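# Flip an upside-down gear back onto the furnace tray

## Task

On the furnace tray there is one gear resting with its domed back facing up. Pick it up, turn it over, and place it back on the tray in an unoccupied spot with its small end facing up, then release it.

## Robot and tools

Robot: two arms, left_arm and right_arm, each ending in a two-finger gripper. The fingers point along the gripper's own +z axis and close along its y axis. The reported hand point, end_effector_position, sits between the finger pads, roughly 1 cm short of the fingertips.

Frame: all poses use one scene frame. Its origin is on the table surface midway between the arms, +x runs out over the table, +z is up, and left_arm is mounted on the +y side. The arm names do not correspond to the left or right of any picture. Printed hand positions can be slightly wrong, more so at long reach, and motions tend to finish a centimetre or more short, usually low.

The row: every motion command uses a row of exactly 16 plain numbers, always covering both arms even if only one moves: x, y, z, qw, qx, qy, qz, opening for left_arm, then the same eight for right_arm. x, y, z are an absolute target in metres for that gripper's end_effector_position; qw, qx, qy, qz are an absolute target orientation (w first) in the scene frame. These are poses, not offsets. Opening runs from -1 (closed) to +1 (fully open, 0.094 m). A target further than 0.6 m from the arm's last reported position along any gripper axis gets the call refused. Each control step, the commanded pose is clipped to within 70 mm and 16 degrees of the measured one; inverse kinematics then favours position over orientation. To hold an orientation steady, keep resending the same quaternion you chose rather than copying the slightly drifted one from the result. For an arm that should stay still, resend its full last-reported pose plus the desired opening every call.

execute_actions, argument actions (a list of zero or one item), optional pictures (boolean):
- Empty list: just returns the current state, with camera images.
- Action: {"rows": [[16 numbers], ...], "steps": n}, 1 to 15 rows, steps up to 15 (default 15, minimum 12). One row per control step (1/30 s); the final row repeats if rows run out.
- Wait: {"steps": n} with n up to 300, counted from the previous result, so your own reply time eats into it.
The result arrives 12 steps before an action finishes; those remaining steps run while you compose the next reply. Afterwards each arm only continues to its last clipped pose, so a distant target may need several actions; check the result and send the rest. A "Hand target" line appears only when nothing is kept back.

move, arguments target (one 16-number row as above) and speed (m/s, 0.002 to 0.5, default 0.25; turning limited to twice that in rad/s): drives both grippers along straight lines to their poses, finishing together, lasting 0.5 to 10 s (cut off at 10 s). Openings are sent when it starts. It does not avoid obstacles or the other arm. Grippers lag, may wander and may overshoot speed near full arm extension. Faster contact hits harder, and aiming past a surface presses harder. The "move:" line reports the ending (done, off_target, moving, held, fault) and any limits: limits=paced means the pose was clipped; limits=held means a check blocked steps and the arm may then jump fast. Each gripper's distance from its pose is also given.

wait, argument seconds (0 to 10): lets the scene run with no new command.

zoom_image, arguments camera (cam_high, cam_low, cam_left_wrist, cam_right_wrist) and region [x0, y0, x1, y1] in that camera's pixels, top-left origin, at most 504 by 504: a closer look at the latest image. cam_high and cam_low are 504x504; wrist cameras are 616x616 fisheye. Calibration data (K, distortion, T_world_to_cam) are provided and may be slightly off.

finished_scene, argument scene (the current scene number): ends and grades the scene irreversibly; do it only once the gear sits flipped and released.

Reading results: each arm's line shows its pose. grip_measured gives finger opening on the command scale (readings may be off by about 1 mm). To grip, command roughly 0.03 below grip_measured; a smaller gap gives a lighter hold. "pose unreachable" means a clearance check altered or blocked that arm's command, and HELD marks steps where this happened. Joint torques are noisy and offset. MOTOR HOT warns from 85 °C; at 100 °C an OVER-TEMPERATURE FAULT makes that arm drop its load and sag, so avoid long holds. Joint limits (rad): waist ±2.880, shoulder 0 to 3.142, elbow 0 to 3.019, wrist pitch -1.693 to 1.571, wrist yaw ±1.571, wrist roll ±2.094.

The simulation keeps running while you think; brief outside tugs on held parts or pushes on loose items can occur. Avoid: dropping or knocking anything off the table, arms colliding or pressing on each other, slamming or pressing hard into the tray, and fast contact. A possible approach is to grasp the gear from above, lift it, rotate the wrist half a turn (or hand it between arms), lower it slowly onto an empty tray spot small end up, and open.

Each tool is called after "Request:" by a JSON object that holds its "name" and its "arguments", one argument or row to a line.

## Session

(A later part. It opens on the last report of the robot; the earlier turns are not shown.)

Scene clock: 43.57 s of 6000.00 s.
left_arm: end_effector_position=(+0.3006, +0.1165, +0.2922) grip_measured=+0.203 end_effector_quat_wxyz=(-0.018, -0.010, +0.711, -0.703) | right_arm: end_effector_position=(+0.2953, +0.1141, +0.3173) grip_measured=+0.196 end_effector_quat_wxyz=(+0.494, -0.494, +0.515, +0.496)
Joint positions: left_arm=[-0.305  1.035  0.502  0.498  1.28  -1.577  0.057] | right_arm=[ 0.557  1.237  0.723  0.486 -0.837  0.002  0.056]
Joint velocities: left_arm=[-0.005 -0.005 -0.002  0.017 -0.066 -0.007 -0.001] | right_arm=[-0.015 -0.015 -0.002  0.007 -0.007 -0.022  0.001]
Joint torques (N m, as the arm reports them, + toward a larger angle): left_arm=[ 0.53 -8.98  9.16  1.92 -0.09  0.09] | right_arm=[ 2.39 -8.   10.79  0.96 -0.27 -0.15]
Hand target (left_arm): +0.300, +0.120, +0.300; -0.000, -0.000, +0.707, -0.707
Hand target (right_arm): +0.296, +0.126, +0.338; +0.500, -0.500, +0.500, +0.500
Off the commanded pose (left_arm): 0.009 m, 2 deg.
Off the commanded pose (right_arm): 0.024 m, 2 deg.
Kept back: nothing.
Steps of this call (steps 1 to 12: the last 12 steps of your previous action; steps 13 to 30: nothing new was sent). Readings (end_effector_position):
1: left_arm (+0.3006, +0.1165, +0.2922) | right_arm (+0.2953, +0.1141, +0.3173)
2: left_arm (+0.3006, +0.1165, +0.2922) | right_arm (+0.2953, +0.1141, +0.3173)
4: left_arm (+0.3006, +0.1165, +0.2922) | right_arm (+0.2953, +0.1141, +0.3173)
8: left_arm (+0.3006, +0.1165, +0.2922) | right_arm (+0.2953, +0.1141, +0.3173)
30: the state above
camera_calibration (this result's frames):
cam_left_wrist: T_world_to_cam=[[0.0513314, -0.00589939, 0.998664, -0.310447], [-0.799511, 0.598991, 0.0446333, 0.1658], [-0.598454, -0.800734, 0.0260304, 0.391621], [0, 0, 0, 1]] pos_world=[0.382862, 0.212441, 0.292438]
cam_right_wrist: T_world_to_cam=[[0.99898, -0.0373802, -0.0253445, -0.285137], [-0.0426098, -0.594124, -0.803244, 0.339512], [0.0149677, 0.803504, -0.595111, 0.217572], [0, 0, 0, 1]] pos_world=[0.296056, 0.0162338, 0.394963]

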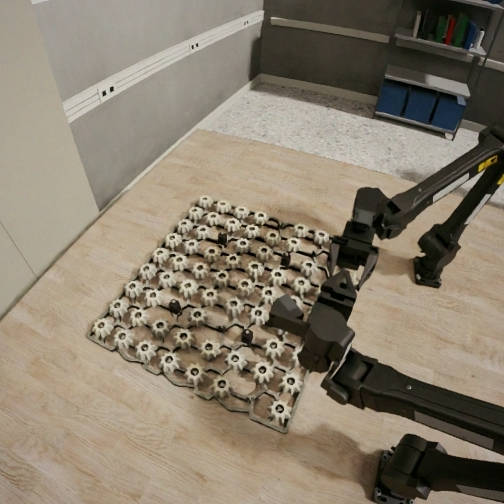

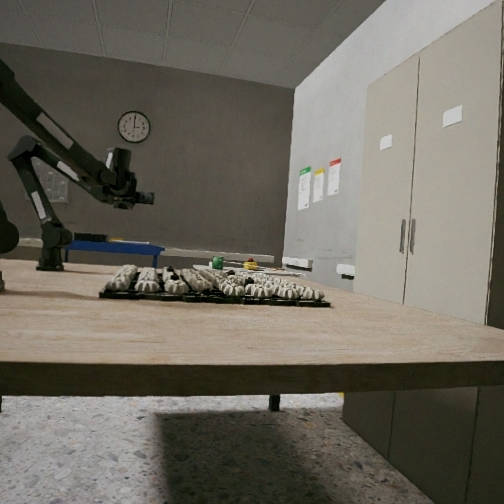

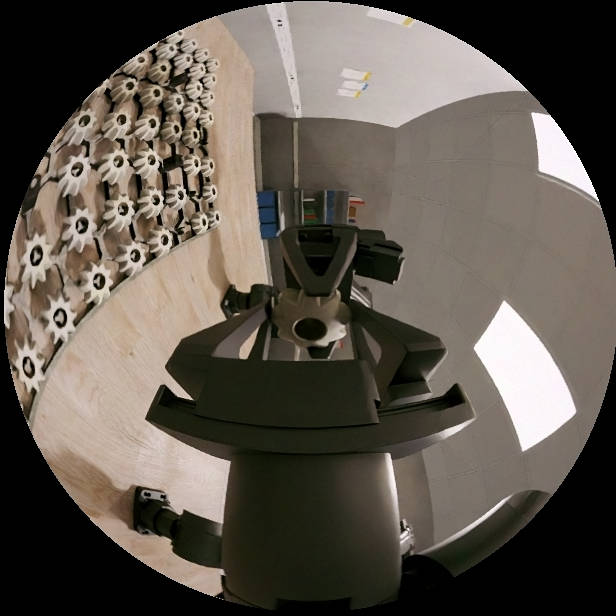

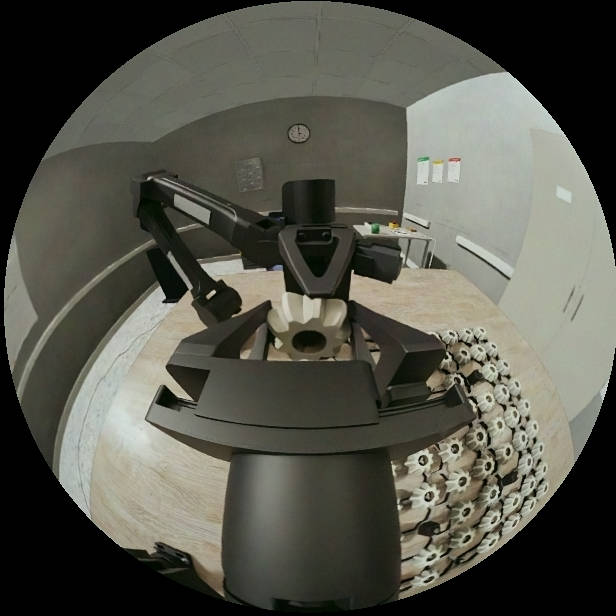

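Request:
{"name": "execute_actions", "arguments": {
  "actions": [
    {"rows":[[0.3,0.12,0.3,0,0,0.7071,-0.7071,0.8,0.297,0.127,0.338,0.5,-0.5,0.5,0.5,0.1]],"steps":12}
  ]
}}

Request:
{"name": "move", "arguments": {
  "target": [0.3,0.17,0.3,0,0,0.7071,-0.7071,0.8,0.297,0.06,0.338,0.5,-0.5,0.5,0.5,0.1],
  "speed": 0.1
}}

Request:
{"name": "move", "arguments": {
  "target": [0.3,0.17,0.3,0,0,0.7071,-0.7071,0.8,0.409,-0.215,0.14,0,-0.38,0.925,0,0.1]
}}

Scene clock: 44.27 s of 6000.00 s.
left_arm: end_effector_position=(+0.3006, +0.1165, +0.2922) grip_measured=+0.203 end_effector_quat_wxyz=(-0.018, -0.010, +0.711, -0.703) | right_arm: end_effector_position=(+0.2953, +0.1141, +0.3173) grip_measured=+0.196 end_effector_quat_wxyz=(+0.494, -0.494, +0.515, +0.496)
Joint positions: left_arm=[-0.305  1.035  0.502  0.498  1.28  -1.577  0.057] | right_arm=[ 0.557  1.237  0.723  0.486 -0.837  0.002  0.056]
Joint velocities: left_arm=[-0.005 -0.005 -0.002  0.017  0.037  0.051 -0.   ] | right_arm=[-0.015  0.005 -0.012 -0.017 -0.022  0.007 -0.001]
Joint torques (N m, as the arm reports them, + toward a larger angle): left_arm=[ 0.52 -8.92  9.15  1.94 -0.08  0.09] | right_arm=[ 1.96 -8.09 10.77  0.95 -0.26 -0.11]
Kept back: the last 12 steps of this action.
Steps of this call (steps 1 to 21: nothing new was sent). Readings (end_effector_position):
1: left_arm (+0.3006, +0.1165, +0.2922) | right_arm (+0.2953, +0.1141, +0.3173)
2: left_arm (+0.3006, +0.1165, +0.2922) | right_arm (+0.2953, +0.1141, +0.3173)
4: left_arm (+0.3006, +0.1165, +0.2922) | right_arm (+0.2953, +0.1141, +0.3173)
8: left_arm (+0.3006, +0.1165, +0.2922) | right_arm (+0.2953, +0.1141, +0.3173)
21: the state above

Scene clock: 45.60 s of 6000.00 s.
left_arm: end_effector_position=(+0.3047, +0.1683, +0.3026) grip_measured=+0.799 end_effector_quat_wxyz=(-0.002, -0.004, +0.706, -0.708) | right_arm: end_effector_position=(+0.2959, +0.0661, +0.3243) grip_measured=+0.196 end_effector_quat_wxyz=(+0.487, -0.500, +0.509, +0.505)
Joint positions: left_arm=[-0.126  0.993  0.49   0.526  1.446 -1.601  0.084] | right_arm=[ 0.441  1.151  0.677  0.445 -0.981  0.002  0.056]
Joint velocities: left_arm=[-0.015 -0.005 -0.012  0.022  0.051 -0.081 -0.   ] | right_arm=[-0.005 -0.005  0.007 -0.027 -0.051  0.081  0.   ]
Joint torques (N m, as the arm reports them, + toward a larger angle): left_arm=[ 0.11 -7.51  7.91  2.2   0.14 -0.09] | right_arm=[-0.09 -9.73  7.79  1.26 -0.33 -0.17]
Hand target (left_arm): +0.300, +0.170, +0.301; -0.000, -0.001, +0.705, -0.709
Hand target (right_arm): +0.296, +0.060, +0.338; +0.500, -0.500, +0.500, +0.500
Off your previous action's commanded pose (left_arm): 0.007 m, 2 deg at its last step (step 12 of this call).
Off your previous action's commanded pose (right_arm): 0.027 m, 3 deg at its last step (step 12 of this call).
Off the commanded pose (left_arm): 0.006 m, 0 deg.
Off the commanded pose (right_arm): 0.015 m, 2 deg.
Kept back: nothing.
move: off_target (right_arm)
camera_calibration (this result's frames):
cam_left_wrist: T_world_to_cam=[[0.0190958, 0.00754589, 0.999789, -0.313474], [-0.8079, 0.589218, 0.0109836, 0.152015], [-0.58901, -0.807939, 0.0173479, 0.436165], [0, 0, 0, 1]] pos_world=[0.385704, 0.26519, 0.304172]
cam_right_wrist: T_world_to_cam=[[0.999518, -0.00993451, -0.0294275, -0.287945], [-0.0295797, -0.593413, -0.804355, 0.313103], [-0.00947176, 0.804837, -0.59342, 0.26693], [0, 0, 0, 1]] pos_world=[0.299596, -0.0318961, 0.401774]

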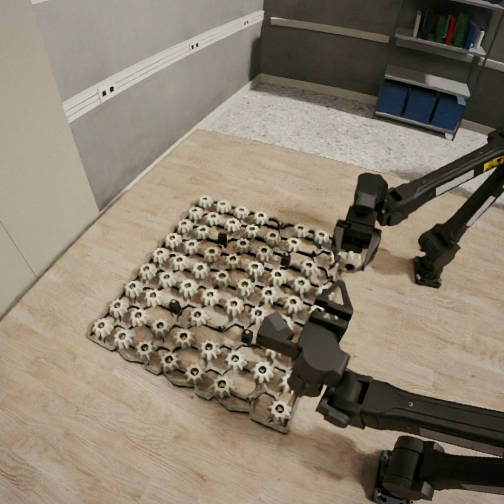

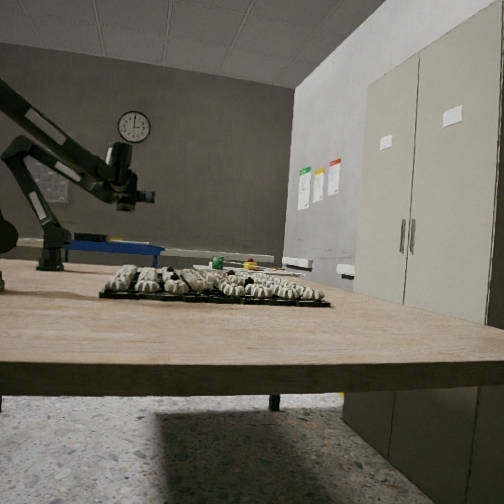

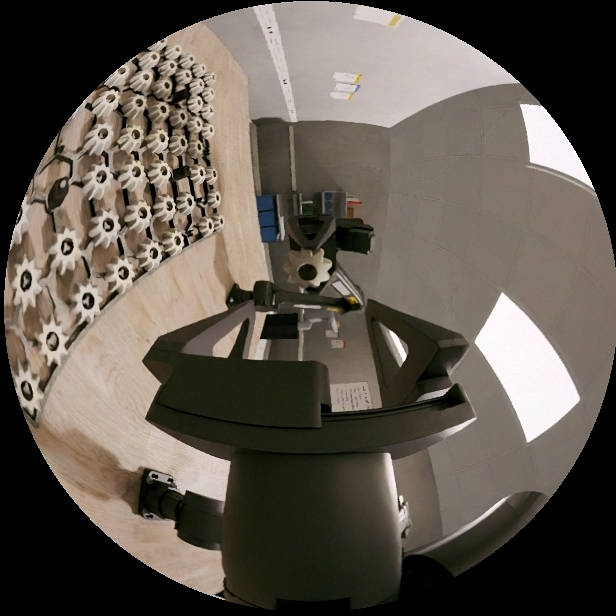

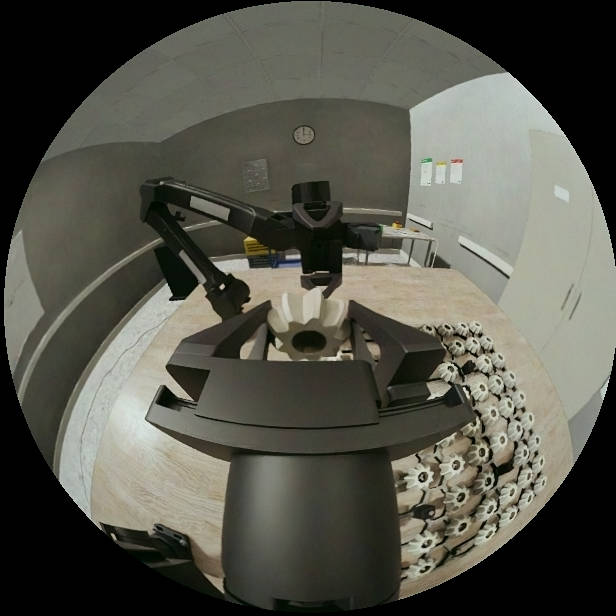

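Scene clock: 49.37 s of 6000.00 s.
left_arm: end_effector_position=(+0.3045, +0.1683, +0.3026) grip_measured=+0.799 end_effector_quat_wxyz=(+0.000, -0.001, +0.706, -0.708) | right_arm: end_effector_position=(+0.3849, -0.2156, +0.1202) grip_measured=+0.197 end_effector_quat_wxyz=(-0.021, -0.397, +0.918, +0.000)
Joint positions: left_arm=[-0.126  0.993  0.49   0.526  1.448 -1.594  0.084] | right_arm=[ 0.067  1.438  1.037 -1.211  0.007 -0.59   0.056]
Joint velocities: left_arm=[ 0.015 -0.015  0.012  0.007 -0.066  0.022  0.   ] | right_arm=[-0.005  0.005 -0.007  0.012 -0.051 -0.022 -0.001]
Joint torques (N m, as the arm reports them, + toward a larger angle): left_arm=[-0.01 -7.8   8.26  0.77  0.15  0.13] | right_arm=[ -0.46 -10.73  10.8   -0.56  -0.06  -0.04]
Hand target (left_arm): +0.300, +0.170, +0.300; -0.000, -0.000, +0.707, -0.708
Hand target (right_arm): +0.406, -0.217, +0.139; -0.001, -0.385, +0.923, -0.005
Off the commanded pose (left_arm): 0.005 m, 0 deg.
Off the commanded pose (right_arm): 0.031 m, 3 deg.
Kept back: nothing.
move: off_target (right_arm)
camera_calibration (this result's frames):
cam_left_wrist: T_world_to_cam=[[0.0118542, 0.00749166, 0.999902, -0.311286], [-0.807295, 0.590125, 0.00514934, 0.153285], [-0.590029, -0.807277, 0.0130434, 0.43755], [0, 0, 0, 1]] pos_world=[0.385603, 0.265099, 0.304759]
cam_right_wrist: T_world_to_cam=[[0.726603, -0.687055, 0.00184157, -0.430458], [-0.544814, -0.574538, 0.610805, 0.0166896], [-0.418599, -0.444817, -0.791779, 0.285258], [0, 0, 0, 1]] pos_world=[0.441273, -0.159272, 0.21646]

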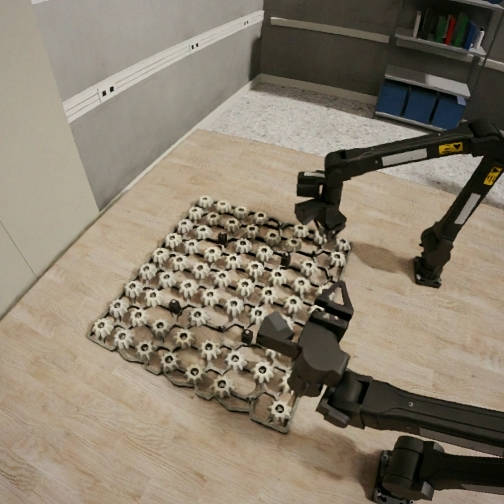

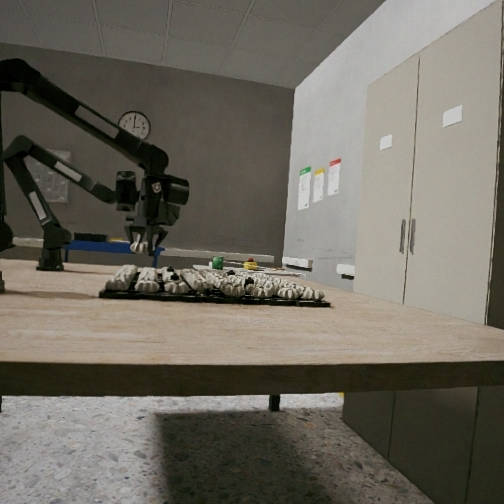

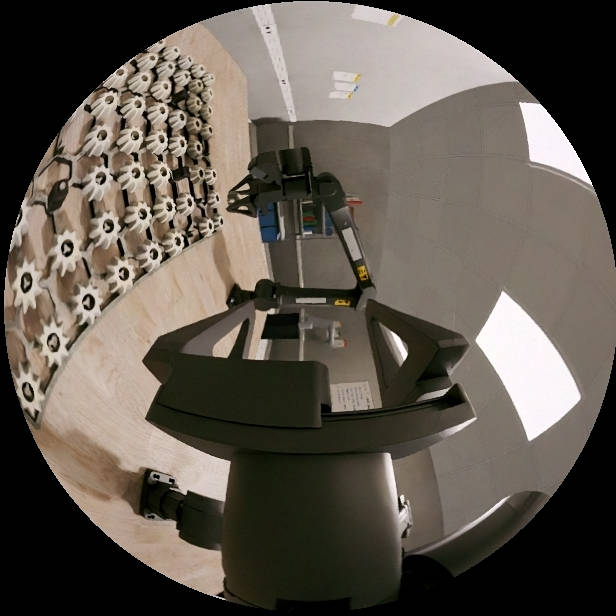

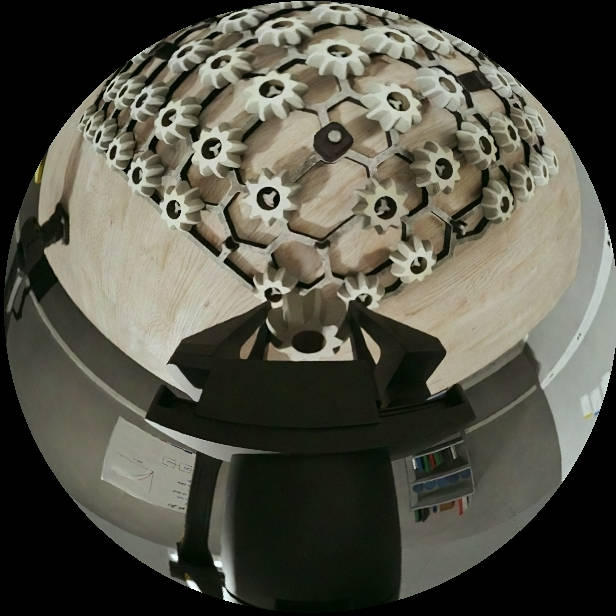

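Request:
{"name": "move", "arguments": {
  "target": [0.3,0.17,0.3,0,0,0.7071,-0.7071,0.8,0.425,-0.208,0.085,0,-0.38,0.925,0,0.1],
  "speed": 0.06
}}

Scene clock: 50.97 s of 6000.00 s.
left_arm: end_effector_position=(+0.3044, +0.1683, +0.3026) grip_measured=+0.799 end_effector_quat_wxyz=(+0.000, -0.000, +0.706, -0.708) | right_arm: end_effector_position=(+0.4097, -0.2092, +0.0800) grip_measured=+0.197 end_effector_quat_wxyz=(-0.015, -0.388, +0.922, +0.001)
Joint positions: left_arm=[-0.126  0.993  0.49   0.526  1.448 -1.594  0.084] | right_arm=[ 0.067  1.544  1.038 -1.095  0.003 -0.571  0.056]
Joint velocities: left_arm=[-0.024 -0.015 -0.012 -0.012 -0.007  0.007 -0.   ] | right_arm=[-0.005 -0.005  0.022 -0.002 -0.095 -0.051 -0.001]
Joint torques (N m, as the arm reports them, + toward a larger angle): left_arm=[ 0.06 -7.97  8.28  0.75  0.14  0.12] | right_arm=[  0.31 -11.98   8.15   0.43  -0.34  -0.03]
Hand target (left_arm): +0.300, +0.170, +0.300; -0.000, -0.000, +0.707, -0.708
Hand target (right_arm): +0.425, -0.208, +0.085; +0.000, -0.380, +0.925, +0.000
Off the commanded pose (left_arm): 0.005 m, 0 deg.
Off the commanded pose (right_arm): 0.016 m, 2 deg.
Kept back: nothing.
move: off_target (right_arm)
camera_calibration (this result's frames):
cam_left_wrist: T_world_to_cam=[[0.011856, 0.00747867, 0.999902, -0.311282], [-0.80707, 0.590433, 0.0051535, 0.15311], [-0.590336, -0.807052, 0.013036, 0.437569], [0, 0, 0, 1]] pos_world=[0.385574, 0.265068, 0.304758]
cam_right_wrist: T_world_to_cam=[[0.713504, -0.700634, 0.004787, -0.441686], [-0.561465, -0.567665, 0.602091, 0.0674234], [-0.419128, -0.432283, -0.798413, 0.270008], [0, 0, 0, 1]] pos_world=[0.466169, -0.154466, 0.177098]

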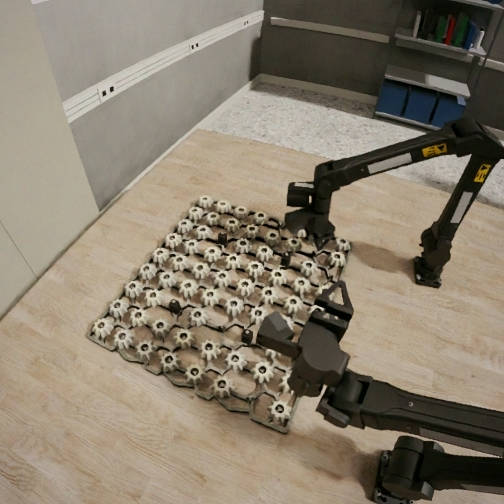

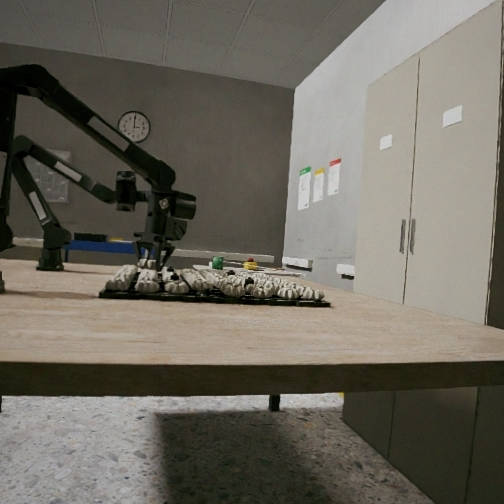

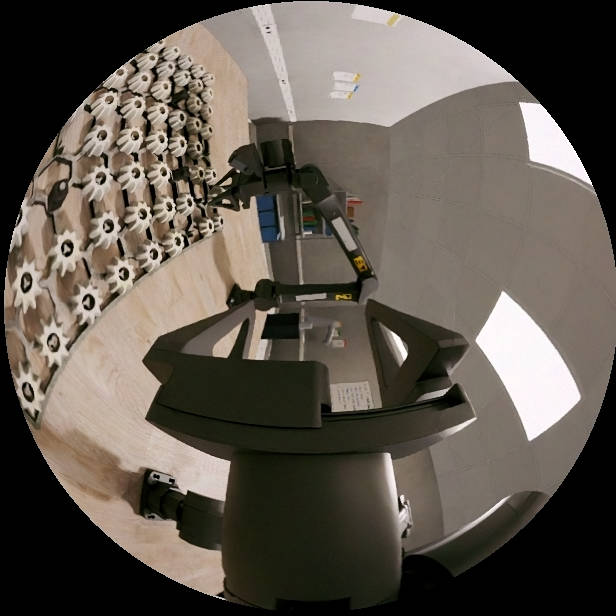

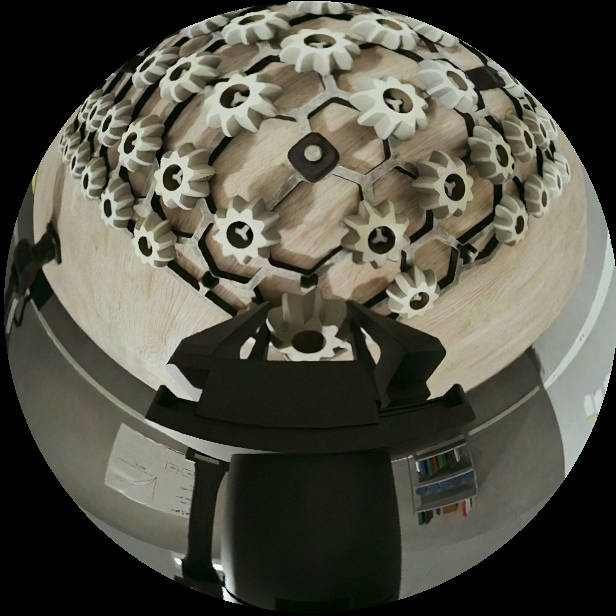

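Request:
{"name": "move", "arguments": {
  "target": [0.3,0.17,0.3,0,0,0.7071,-0.7071,0.8,0.429,-0.203,0.06,0,-0.38,0.925,0,0.1],
  "speed": 0.03
}}

Scene clock: 52.50 s of 6000.00 s.
left_arm: end_effector_position=(+0.3044, +0.1683, +0.3026) grip_measured=+0.799 end_effector_quat_wxyz=(+0.000, -0.000, +0.706, -0.708) | right_arm: end_effector_position=(+0.4227, -0.2062, +0.0626) grip_measured=+0.197 end_effector_quat_wxyz=(-0.005, -0.383, +0.924, -0.001)
Joint positions: left_arm=[-0.126  0.993  0.49   0.526  1.448 -1.593  0.084] | right_arm=[ 0.067  1.588  1.038 -1.031  0.003 -0.561  0.056]
Joint velocities: left_arm=[-0.005 -0.005  0.017 -0.017 -0.022  0.081 -0.   ] | right_arm=[-0.005  0.005  0.007 -0.002  0.051 -0.037 -0.001]
Joint torques (N m, as the arm reports them, + toward a larger angle): left_arm=[ 0.   -7.83  8.24  0.73  0.14  0.12] | right_arm=[  1.07 -11.85   6.72   0.51  -0.35  -0.01]
Hand target (left_arm): +0.300, +0.170, +0.300; +0.000, +0.000, +0.707, -0.708
Hand target (right_arm): +0.429, -0.203, +0.060; -0.000, -0.380, +0.925, +0.000
Off the commanded pose (left_arm): 0.005 m, 0 deg.
Off the commanded pose (right_arm): 0.008 m, 1 deg.
Kept back: nothing.
move: done
camera_calibration (this result's frames):
cam_left_wrist: T_world_to_cam=[[0.0114746, 0.00747844, 0.999906, -0.311167], [-0.807073, 0.590432, 0.00484576, 0.153204], [-0.59034, -0.807053, 0.0128106, 0.437639], [0, 0, 0, 1]] pos_world=[0.385573, 0.265068, 0.304789]
cam_right_wrist: T_world_to_cam=[[0.70603, -0.707992, 0.0163907, -0.447886], [-0.579727, -0.564517, 0.587568, 0.0961537], [-0.406741, -0.424343, -0.809009, 0.259983], [0, 0, 0, 1]] pos_world=[0.477709, -0.152498, 0.161172]

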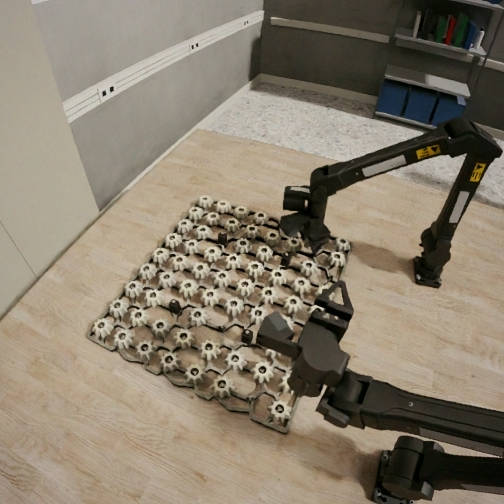

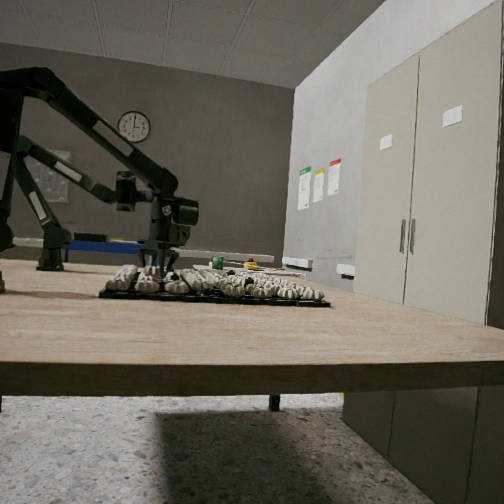

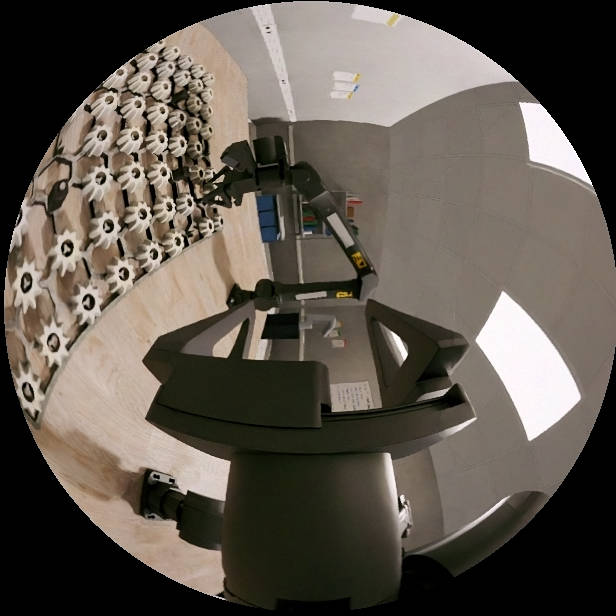

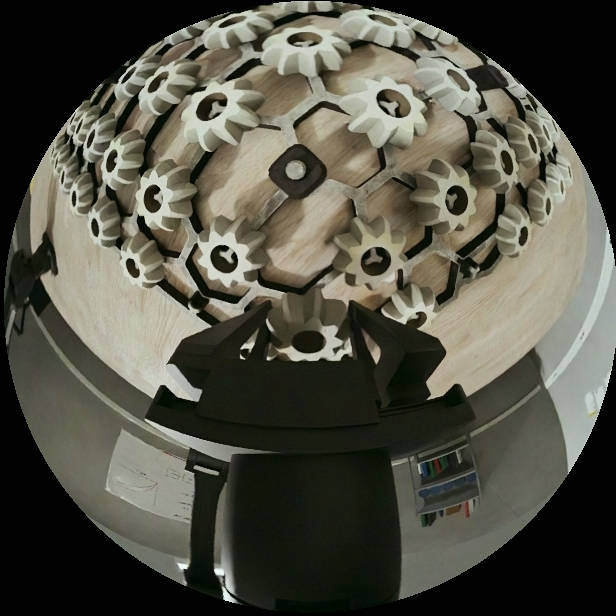

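Overshot in x; back ~9 mm.

Request:
{"name": "move", "arguments": {
  "target": [0.3,0.17,0.3,0,0,0.7071,-0.7071,0.8,0.417,-0.203,0.055,0,-0.38,0.925,0,0.1],
  "speed": 0.03
}}

Scene clock: 53.43 s of 6000.00 s.
left_arm: end_effector_position=(+0.3044, +0.1683, +0.3026) grip_measured=+0.799 end_effector_quat_wxyz=(+0.000, -0.000, +0.706, -0.708) | right_arm: end_effector_position=(+0.4134, -0.2083, +0.0522) grip_measured=+0.197 end_effector_quat_wxyz=(-0.011, -0.381, +0.925, +0.000)
Joint positions: left_arm=[-0.126  0.993  0.49   0.526  1.448 -1.593  0.084] | right_arm=[ 0.067  1.588  1.006 -1.01   0.003 -0.555  0.056]
Joint velocities: left_arm=[-0.005  0.015 -0.012 -0.012  0.022  0.022  0.001] | right_arm=[ 0.005  0.005 -0.002  0.002  0.007 -0.022  0.   ]
Joint torques (N m, as the arm reports them, + toward a larger angle): left_arm=[ 0.03 -7.73  8.26  0.77  0.14  0.13] | right_arm=[  1.65 -13.34   6.04   0.49  -0.35  -0.03]
Hand target (left_arm): +0.300, +0.170, +0.300; -0.000, -0.000, +0.707, -0.708
Hand target (right_arm): +0.417, -0.203, +0.055; -0.000, -0.380, +0.925, +0.000
Off the commanded pose (left_arm): 0.005 m, 0 deg.
Off the commanded pose (right_arm): 0.007 m, 1 deg.
Kept back: nothing.
move: done
camera_calibration (this result's frames):
cam_left_wrist: T_world_to_cam=[[0.0114746, 0.00747844, 0.999906, -0.311167], [-0.807073, 0.590432, 0.00484576, 0.153204], [-0.59034, -0.807053, 0.0128106, 0.437639], [0, 0, 0, 1]] pos_world=[0.385573, 0.265068, 0.304789]
cam_right_wrist: T_world_to_cam=[[0.702121, -0.711984, 0.0102389, -0.441553], [-0.576146, -0.559597, 0.595741, 0.0947864], [-0.418428, -0.424181, -0.803112, 0.251428], [0, 0, 0, 1]] pos_world=[0.469839, -0.154685, 0.149978]

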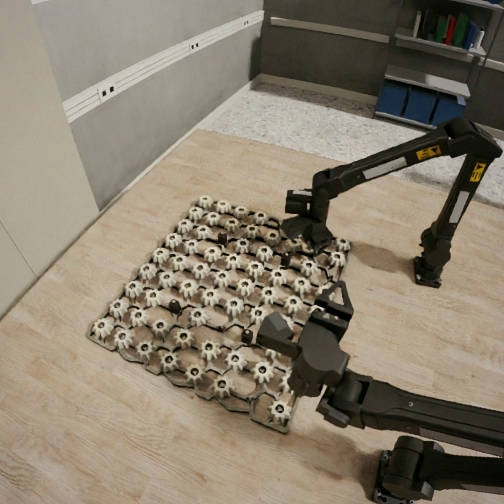

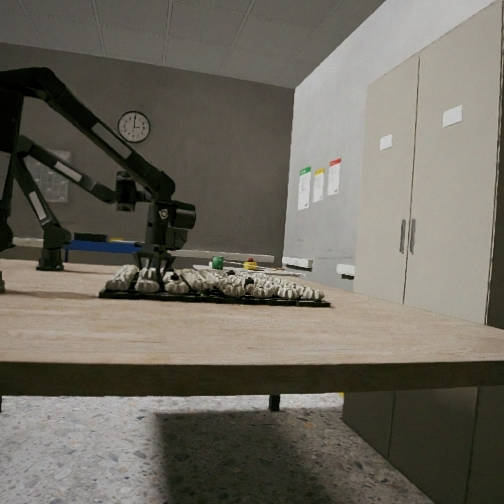

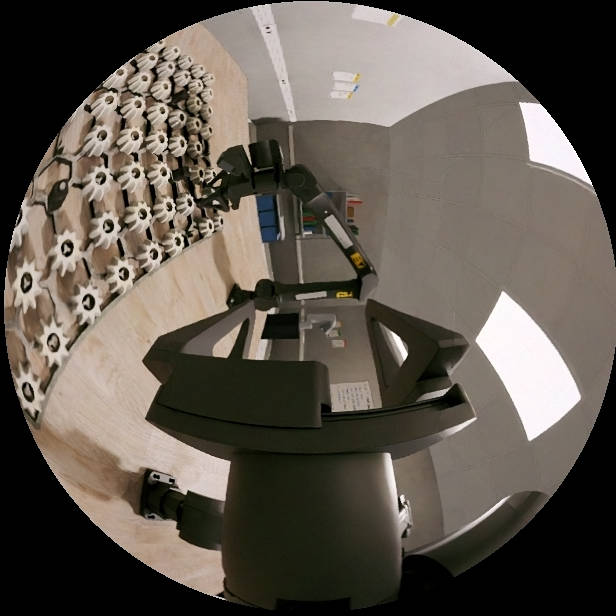

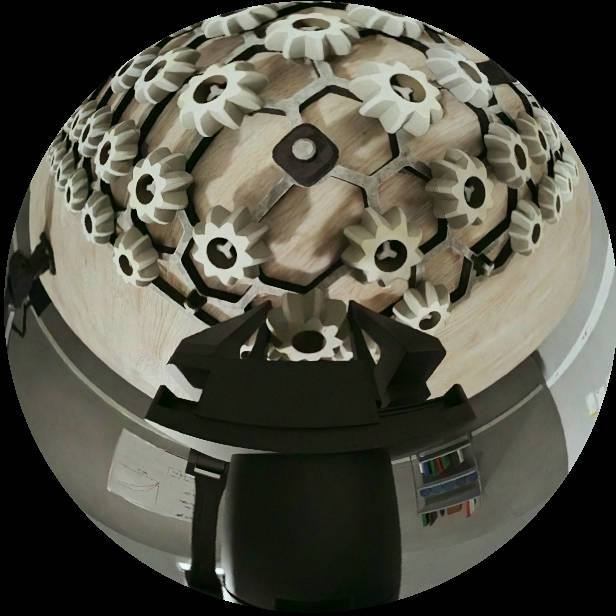

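Request:
{"name": "move", "arguments": {
  "target": [0.3,0.17,0.3,0,0,0.7071,-0.7071,0.8,0.417,-0.2,0.034,0,-0.38,0.925,0,0.1],
  "speed": 0.02
}}

Scene clock: 54.90 s of 6000.00 s.
left_arm: end_effector_position=(+0.3044, +0.1683, +0.3026) grip_measured=+0.799 end_effector_quat_wxyz=(+0.000, -0.000, +0.706, -0.708) | right_arm: end_effector_position=(+0.4154, -0.2076, +0.0445) grip_measured=+0.196 end_effector_quat_wxyz=(+0.000, -0.377, +0.926, -0.001)
Joint positions: left_arm=[-0.126  0.993  0.49   0.526  1.448 -1.593  0.084] | right_arm=[ 0.067  1.592  0.987 -0.965  0.002 -0.548  0.056]
Joint velocities: left_arm=[ 0.005  0.005 -0.012 -0.007 -0.007  0.007 -0.   ] | right_arm=[-0.015 -0.005  0.027  0.012 -0.051 -0.037  0.   ]
Joint torques (N m, as the arm reports them, + toward a larger angle): left_arm=[ 0.22 -7.95  8.25  0.76  0.14  0.14] | right_arm=[  2.34 -10.84   5.62   1.03  -0.32   0.03]
Hand target (left_arm): +0.300, +0.170, +0.300; -0.000, -0.000, +0.707, -0.708
Hand target (right_arm): +0.417, -0.200, +0.034; +0.000, -0.380, +0.925, +0.000
Off the commanded pose (left_arm): 0.005 m, 0 deg.
Off the commanded pose (right_arm): 0.013 m, 0 deg.
Kept back: nothing.
move: off_target (right_arm)
camera_calibration (this result's frames):
cam_left_wrist: T_world_to_cam=[[0.0114746, 0.00747844, 0.999906, -0.311167], [-0.807073, 0.590432, 0.00484576, 0.153204], [-0.59034, -0.807053, 0.0128106, 0.437639], [0, 0, 0, 1]] pos_world=[0.385573, 0.265068, 0.304789]
cam_right_wrist: T_world_to_cam=[[0.696882, -0.716887, 0.020681, -0.441715], [-0.592324, -0.559057, 0.580179, 0.108466], [-0.404361, -0.416566, -0.814226, 0.242537], [0, 0, 0, 1]] pos_world=[0.470143, -0.154988, 0.143685]

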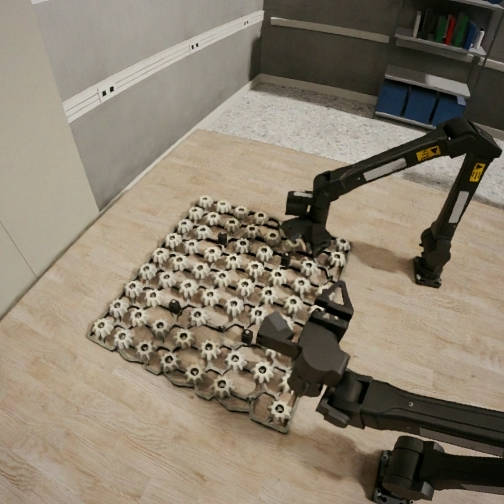

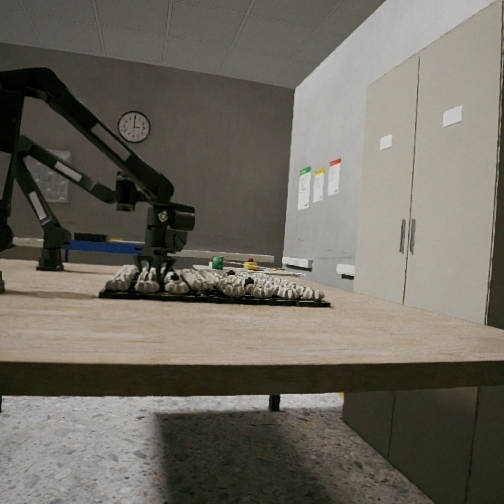

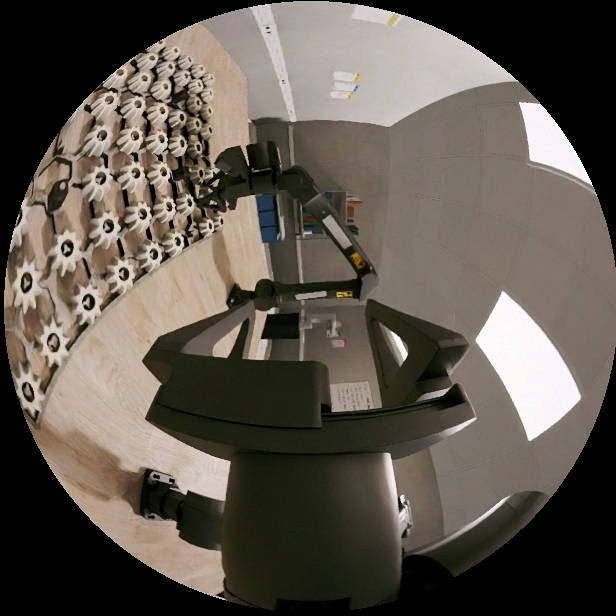

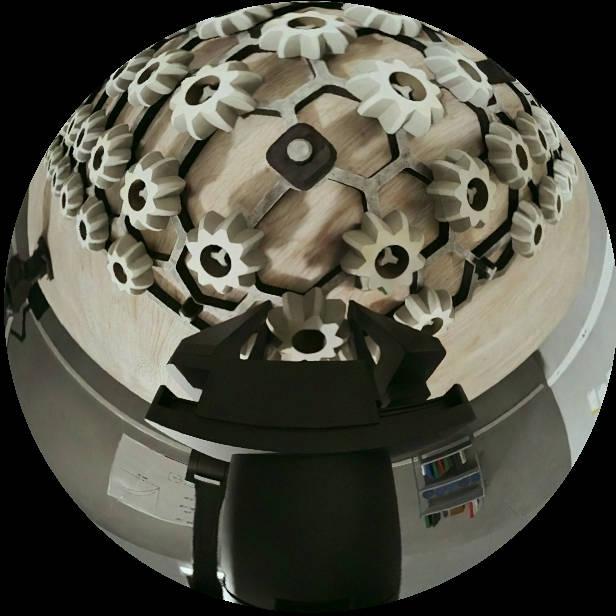

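Request:
{"name": "move", "arguments": {
  "target": [0.3,0.17,0.3,0,0,0.7071,-0.7071,0.8,0.414,-0.196,0.028,0,-0.38,0.925,0,0.1],
  "speed": 0.02
}}

Scene clock: 56.57 s of 6000.00 s.
left_arm: end_effector_position=(+0.3044, +0.1683, +0.3026) grip_measured=+0.799 end_effector_quat_wxyz=(+0.000, -0.000, +0.706, -0.708) | right_arm: end_effector_position=(+0.4158, -0.2071, +0.0431) grip_measured=+0.196 end_effector_quat_wxyz=(+0.003, -0.374, +0.927, -0.002)
Joint positions: left_arm=[-0.126  0.993  0.49   0.526  1.448 -1.593  0.084] | right_arm=[ 0.068  1.592  0.983 -0.955  0.003 -0.54   0.056]
Joint velocities: left_arm=[-0.005 -0.015  0.002 -0.007 -0.007  0.051 -0.001] | right_arm=[ 0.005 -0.005 -0.012 -0.002  0.066  0.037 -0.   ]
Joint torques (N m, as the arm reports them, + toward a larger angle): left_arm=[ 0.09 -7.89  8.28  0.76  0.13  0.12] | right_arm=[  3.32 -10.58   5.02   1.23  -0.32  -0.05]
Hand target (left_arm): +0.300, +0.170, +0.300; -0.000, -0.000, +0.707, -0.708
Hand target (right_arm): +0.414, -0.196, +0.029; -0.000, -0.380, +0.925, -0.000
Off the commanded pose (left_arm): 0.005 m, 0 deg.
Off the commanded pose (right_arm): 0.019 m, 1 deg.
Kept back: nothing.
move: off_target (right_arm)
camera_calibration (this result's frames):
cam_left_wrist: T_world_to_cam=[[0.0114746, 0.00747844, 0.999906, -0.311167], [-0.807073, 0.590432, 0.00484576, 0.153204], [-0.59034, -0.807053, 0.0128106, 0.437639], [0, 0, 0, 1]] pos_world=[0.385573, 0.265068, 0.304789]
cam_right_wrist: T_world_to_cam=[[0.691816, -0.721677, 0.0239425, -0.440622], [-0.599432, -0.55551, 0.576272, 0.1136], [-0.402582, -0.413026, -0.816907, 0.241946], [0, 0, 0, 1]] pos_world=[0.470328, -0.154951, 0.142732]

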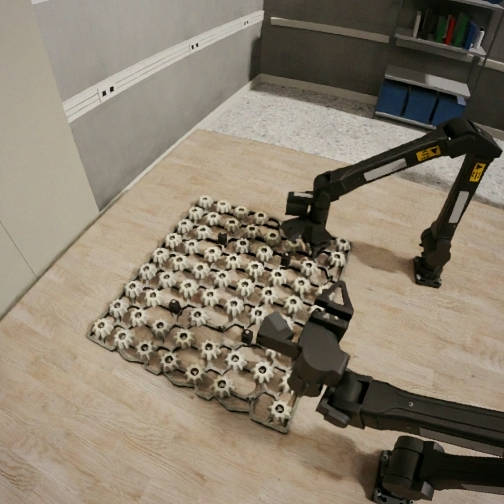

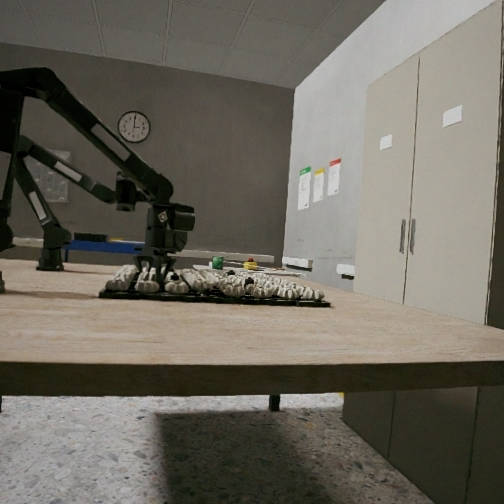

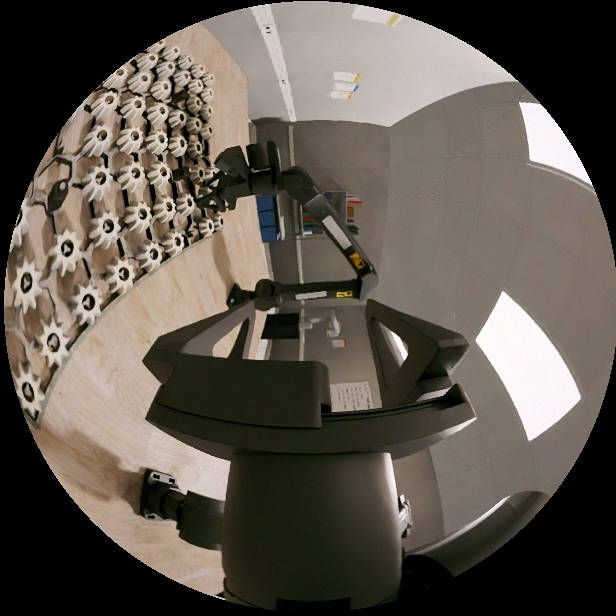

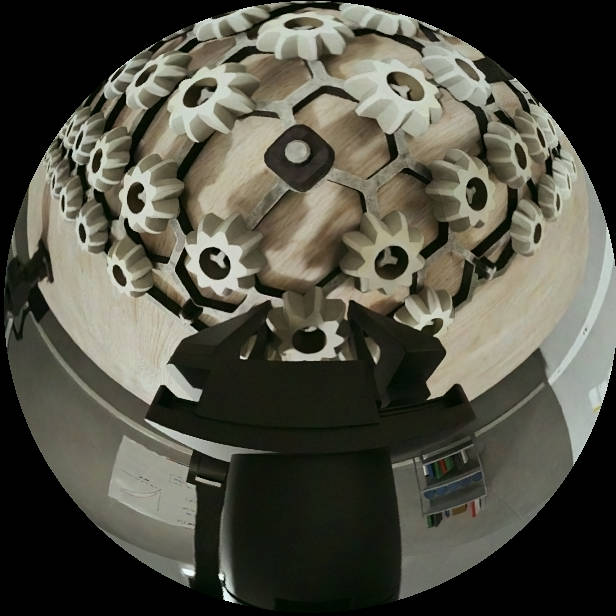

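Blocked on the pin probably. Unload and shift.

Request:
{"name": "move", "arguments": {
  "target": [0.3,0.17,0.3,0,0,0.7071,-0.7071,0.8,0.415,-0.194,0.05,0,-0.38,0.925,0,0.1],
  "speed": 0.02
}}

Request:
{"name": "zoom_image", "arguments": {
  "camera": "cam_right_wrist",
  "region": [180, 200, 440, 370]
}}

Scene clock: 57.87 s of 6000.00 s.
left_arm: end_effector_position=(+0.3044, +0.1683, +0.3026) grip_measured=+0.799 end_effector_quat_wxyz=(+0.000, -0.000, +0.706, -0.708) | right_arm: end_effector_position=(+0.4118, -0.2042, +0.0431) grip_measured=+0.196 end_effector_quat_wxyz=(-0.004, -0.375, +0.927, -0.001)
Joint positions: left_arm=[-0.126  0.993  0.49   0.526  1.448 -1.593  0.084] | right_arm=[ 0.078  1.592  0.983 -0.968  0.002 -0.534  0.056]
Joint velocities: left_arm=[-0.015 -0.005 -0.012  0.007 -0.022 -0.007 -0.   ] | right_arm=[ 0.005  0.005  0.002 -0.002  0.007  0.022  0.001]
Joint torques (N m, as the arm reports them, + toward a larger angle): left_arm=[ 0.05 -7.79  8.27  0.71  0.14  0.13] | right_arm=[  2.81 -13.23   7.16  -0.4   -0.33  -0.04]
Hand target (left_arm): +0.300, +0.170, +0.300; -0.000, -0.000, +0.707, -0.708
Hand target (right_arm): +0.415, -0.194, +0.050; +0.000, -0.380, +0.925, +0.000
Off the commanded pose (left_arm): 0.005 m, 0 deg.
Off the commanded pose (right_arm): 0.013 m, 1 deg.
Kept back: nothing.
move: off_target (right_arm)
camera_calibration (this result's frames):
cam_left_wrist: T_world_to_cam=[[0.0114746, 0.00747844, 0.999906, -0.311167], [-0.807073, 0.590432, 0.00484576, 0.153204], [-0.59034, -0.807053, 0.0128106, 0.437639], [0, 0, 0, 1]] pos_world=[0.385573, 0.265068, 0.304789]
cam_right_wrist: T_world_to_cam=[[0.694006, -0.719772, 0.0168267, -0.435868], [-0.590357, -0.555536, 0.585541, 0.108672], [-0.412108, -0.416303, -0.810468, 0.244517], [0, 0, 0, 1]] pos_world=[0.467418, -0.151562, 0.141875]

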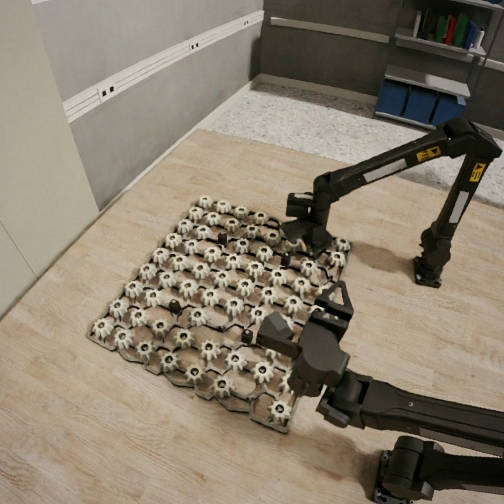

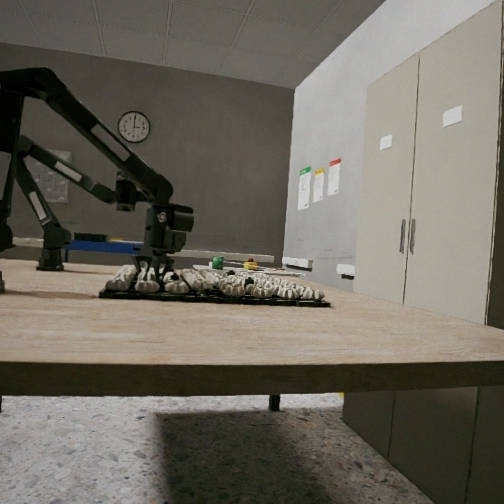

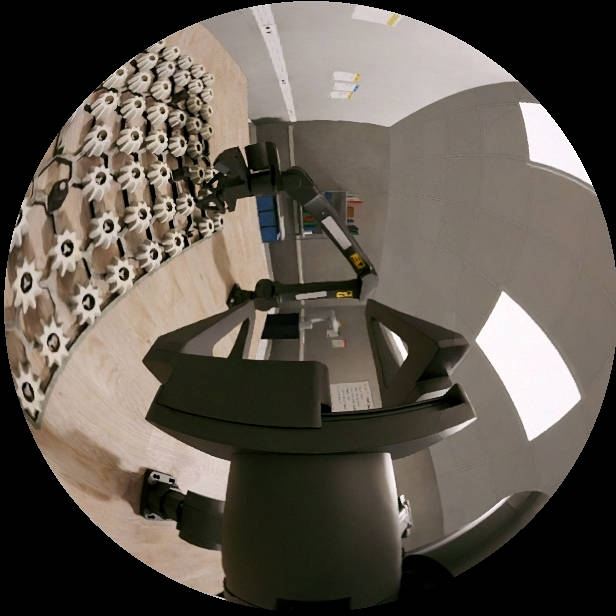

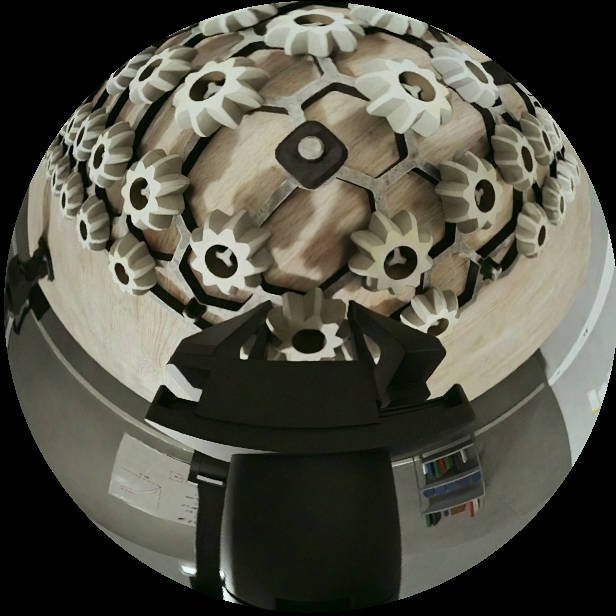

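Region (180, 200, 440, 370) of cam_right_wrist's 616x616 image, scaled by 1.938, with more detail than that image has; it fills the top 330 rows of this view, and the rest is white.

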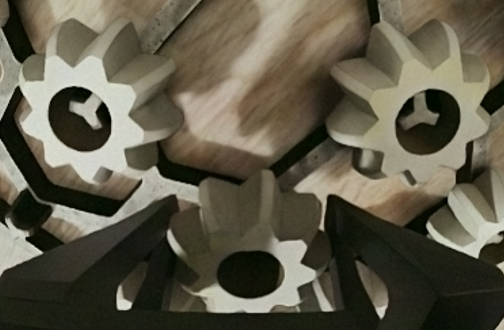

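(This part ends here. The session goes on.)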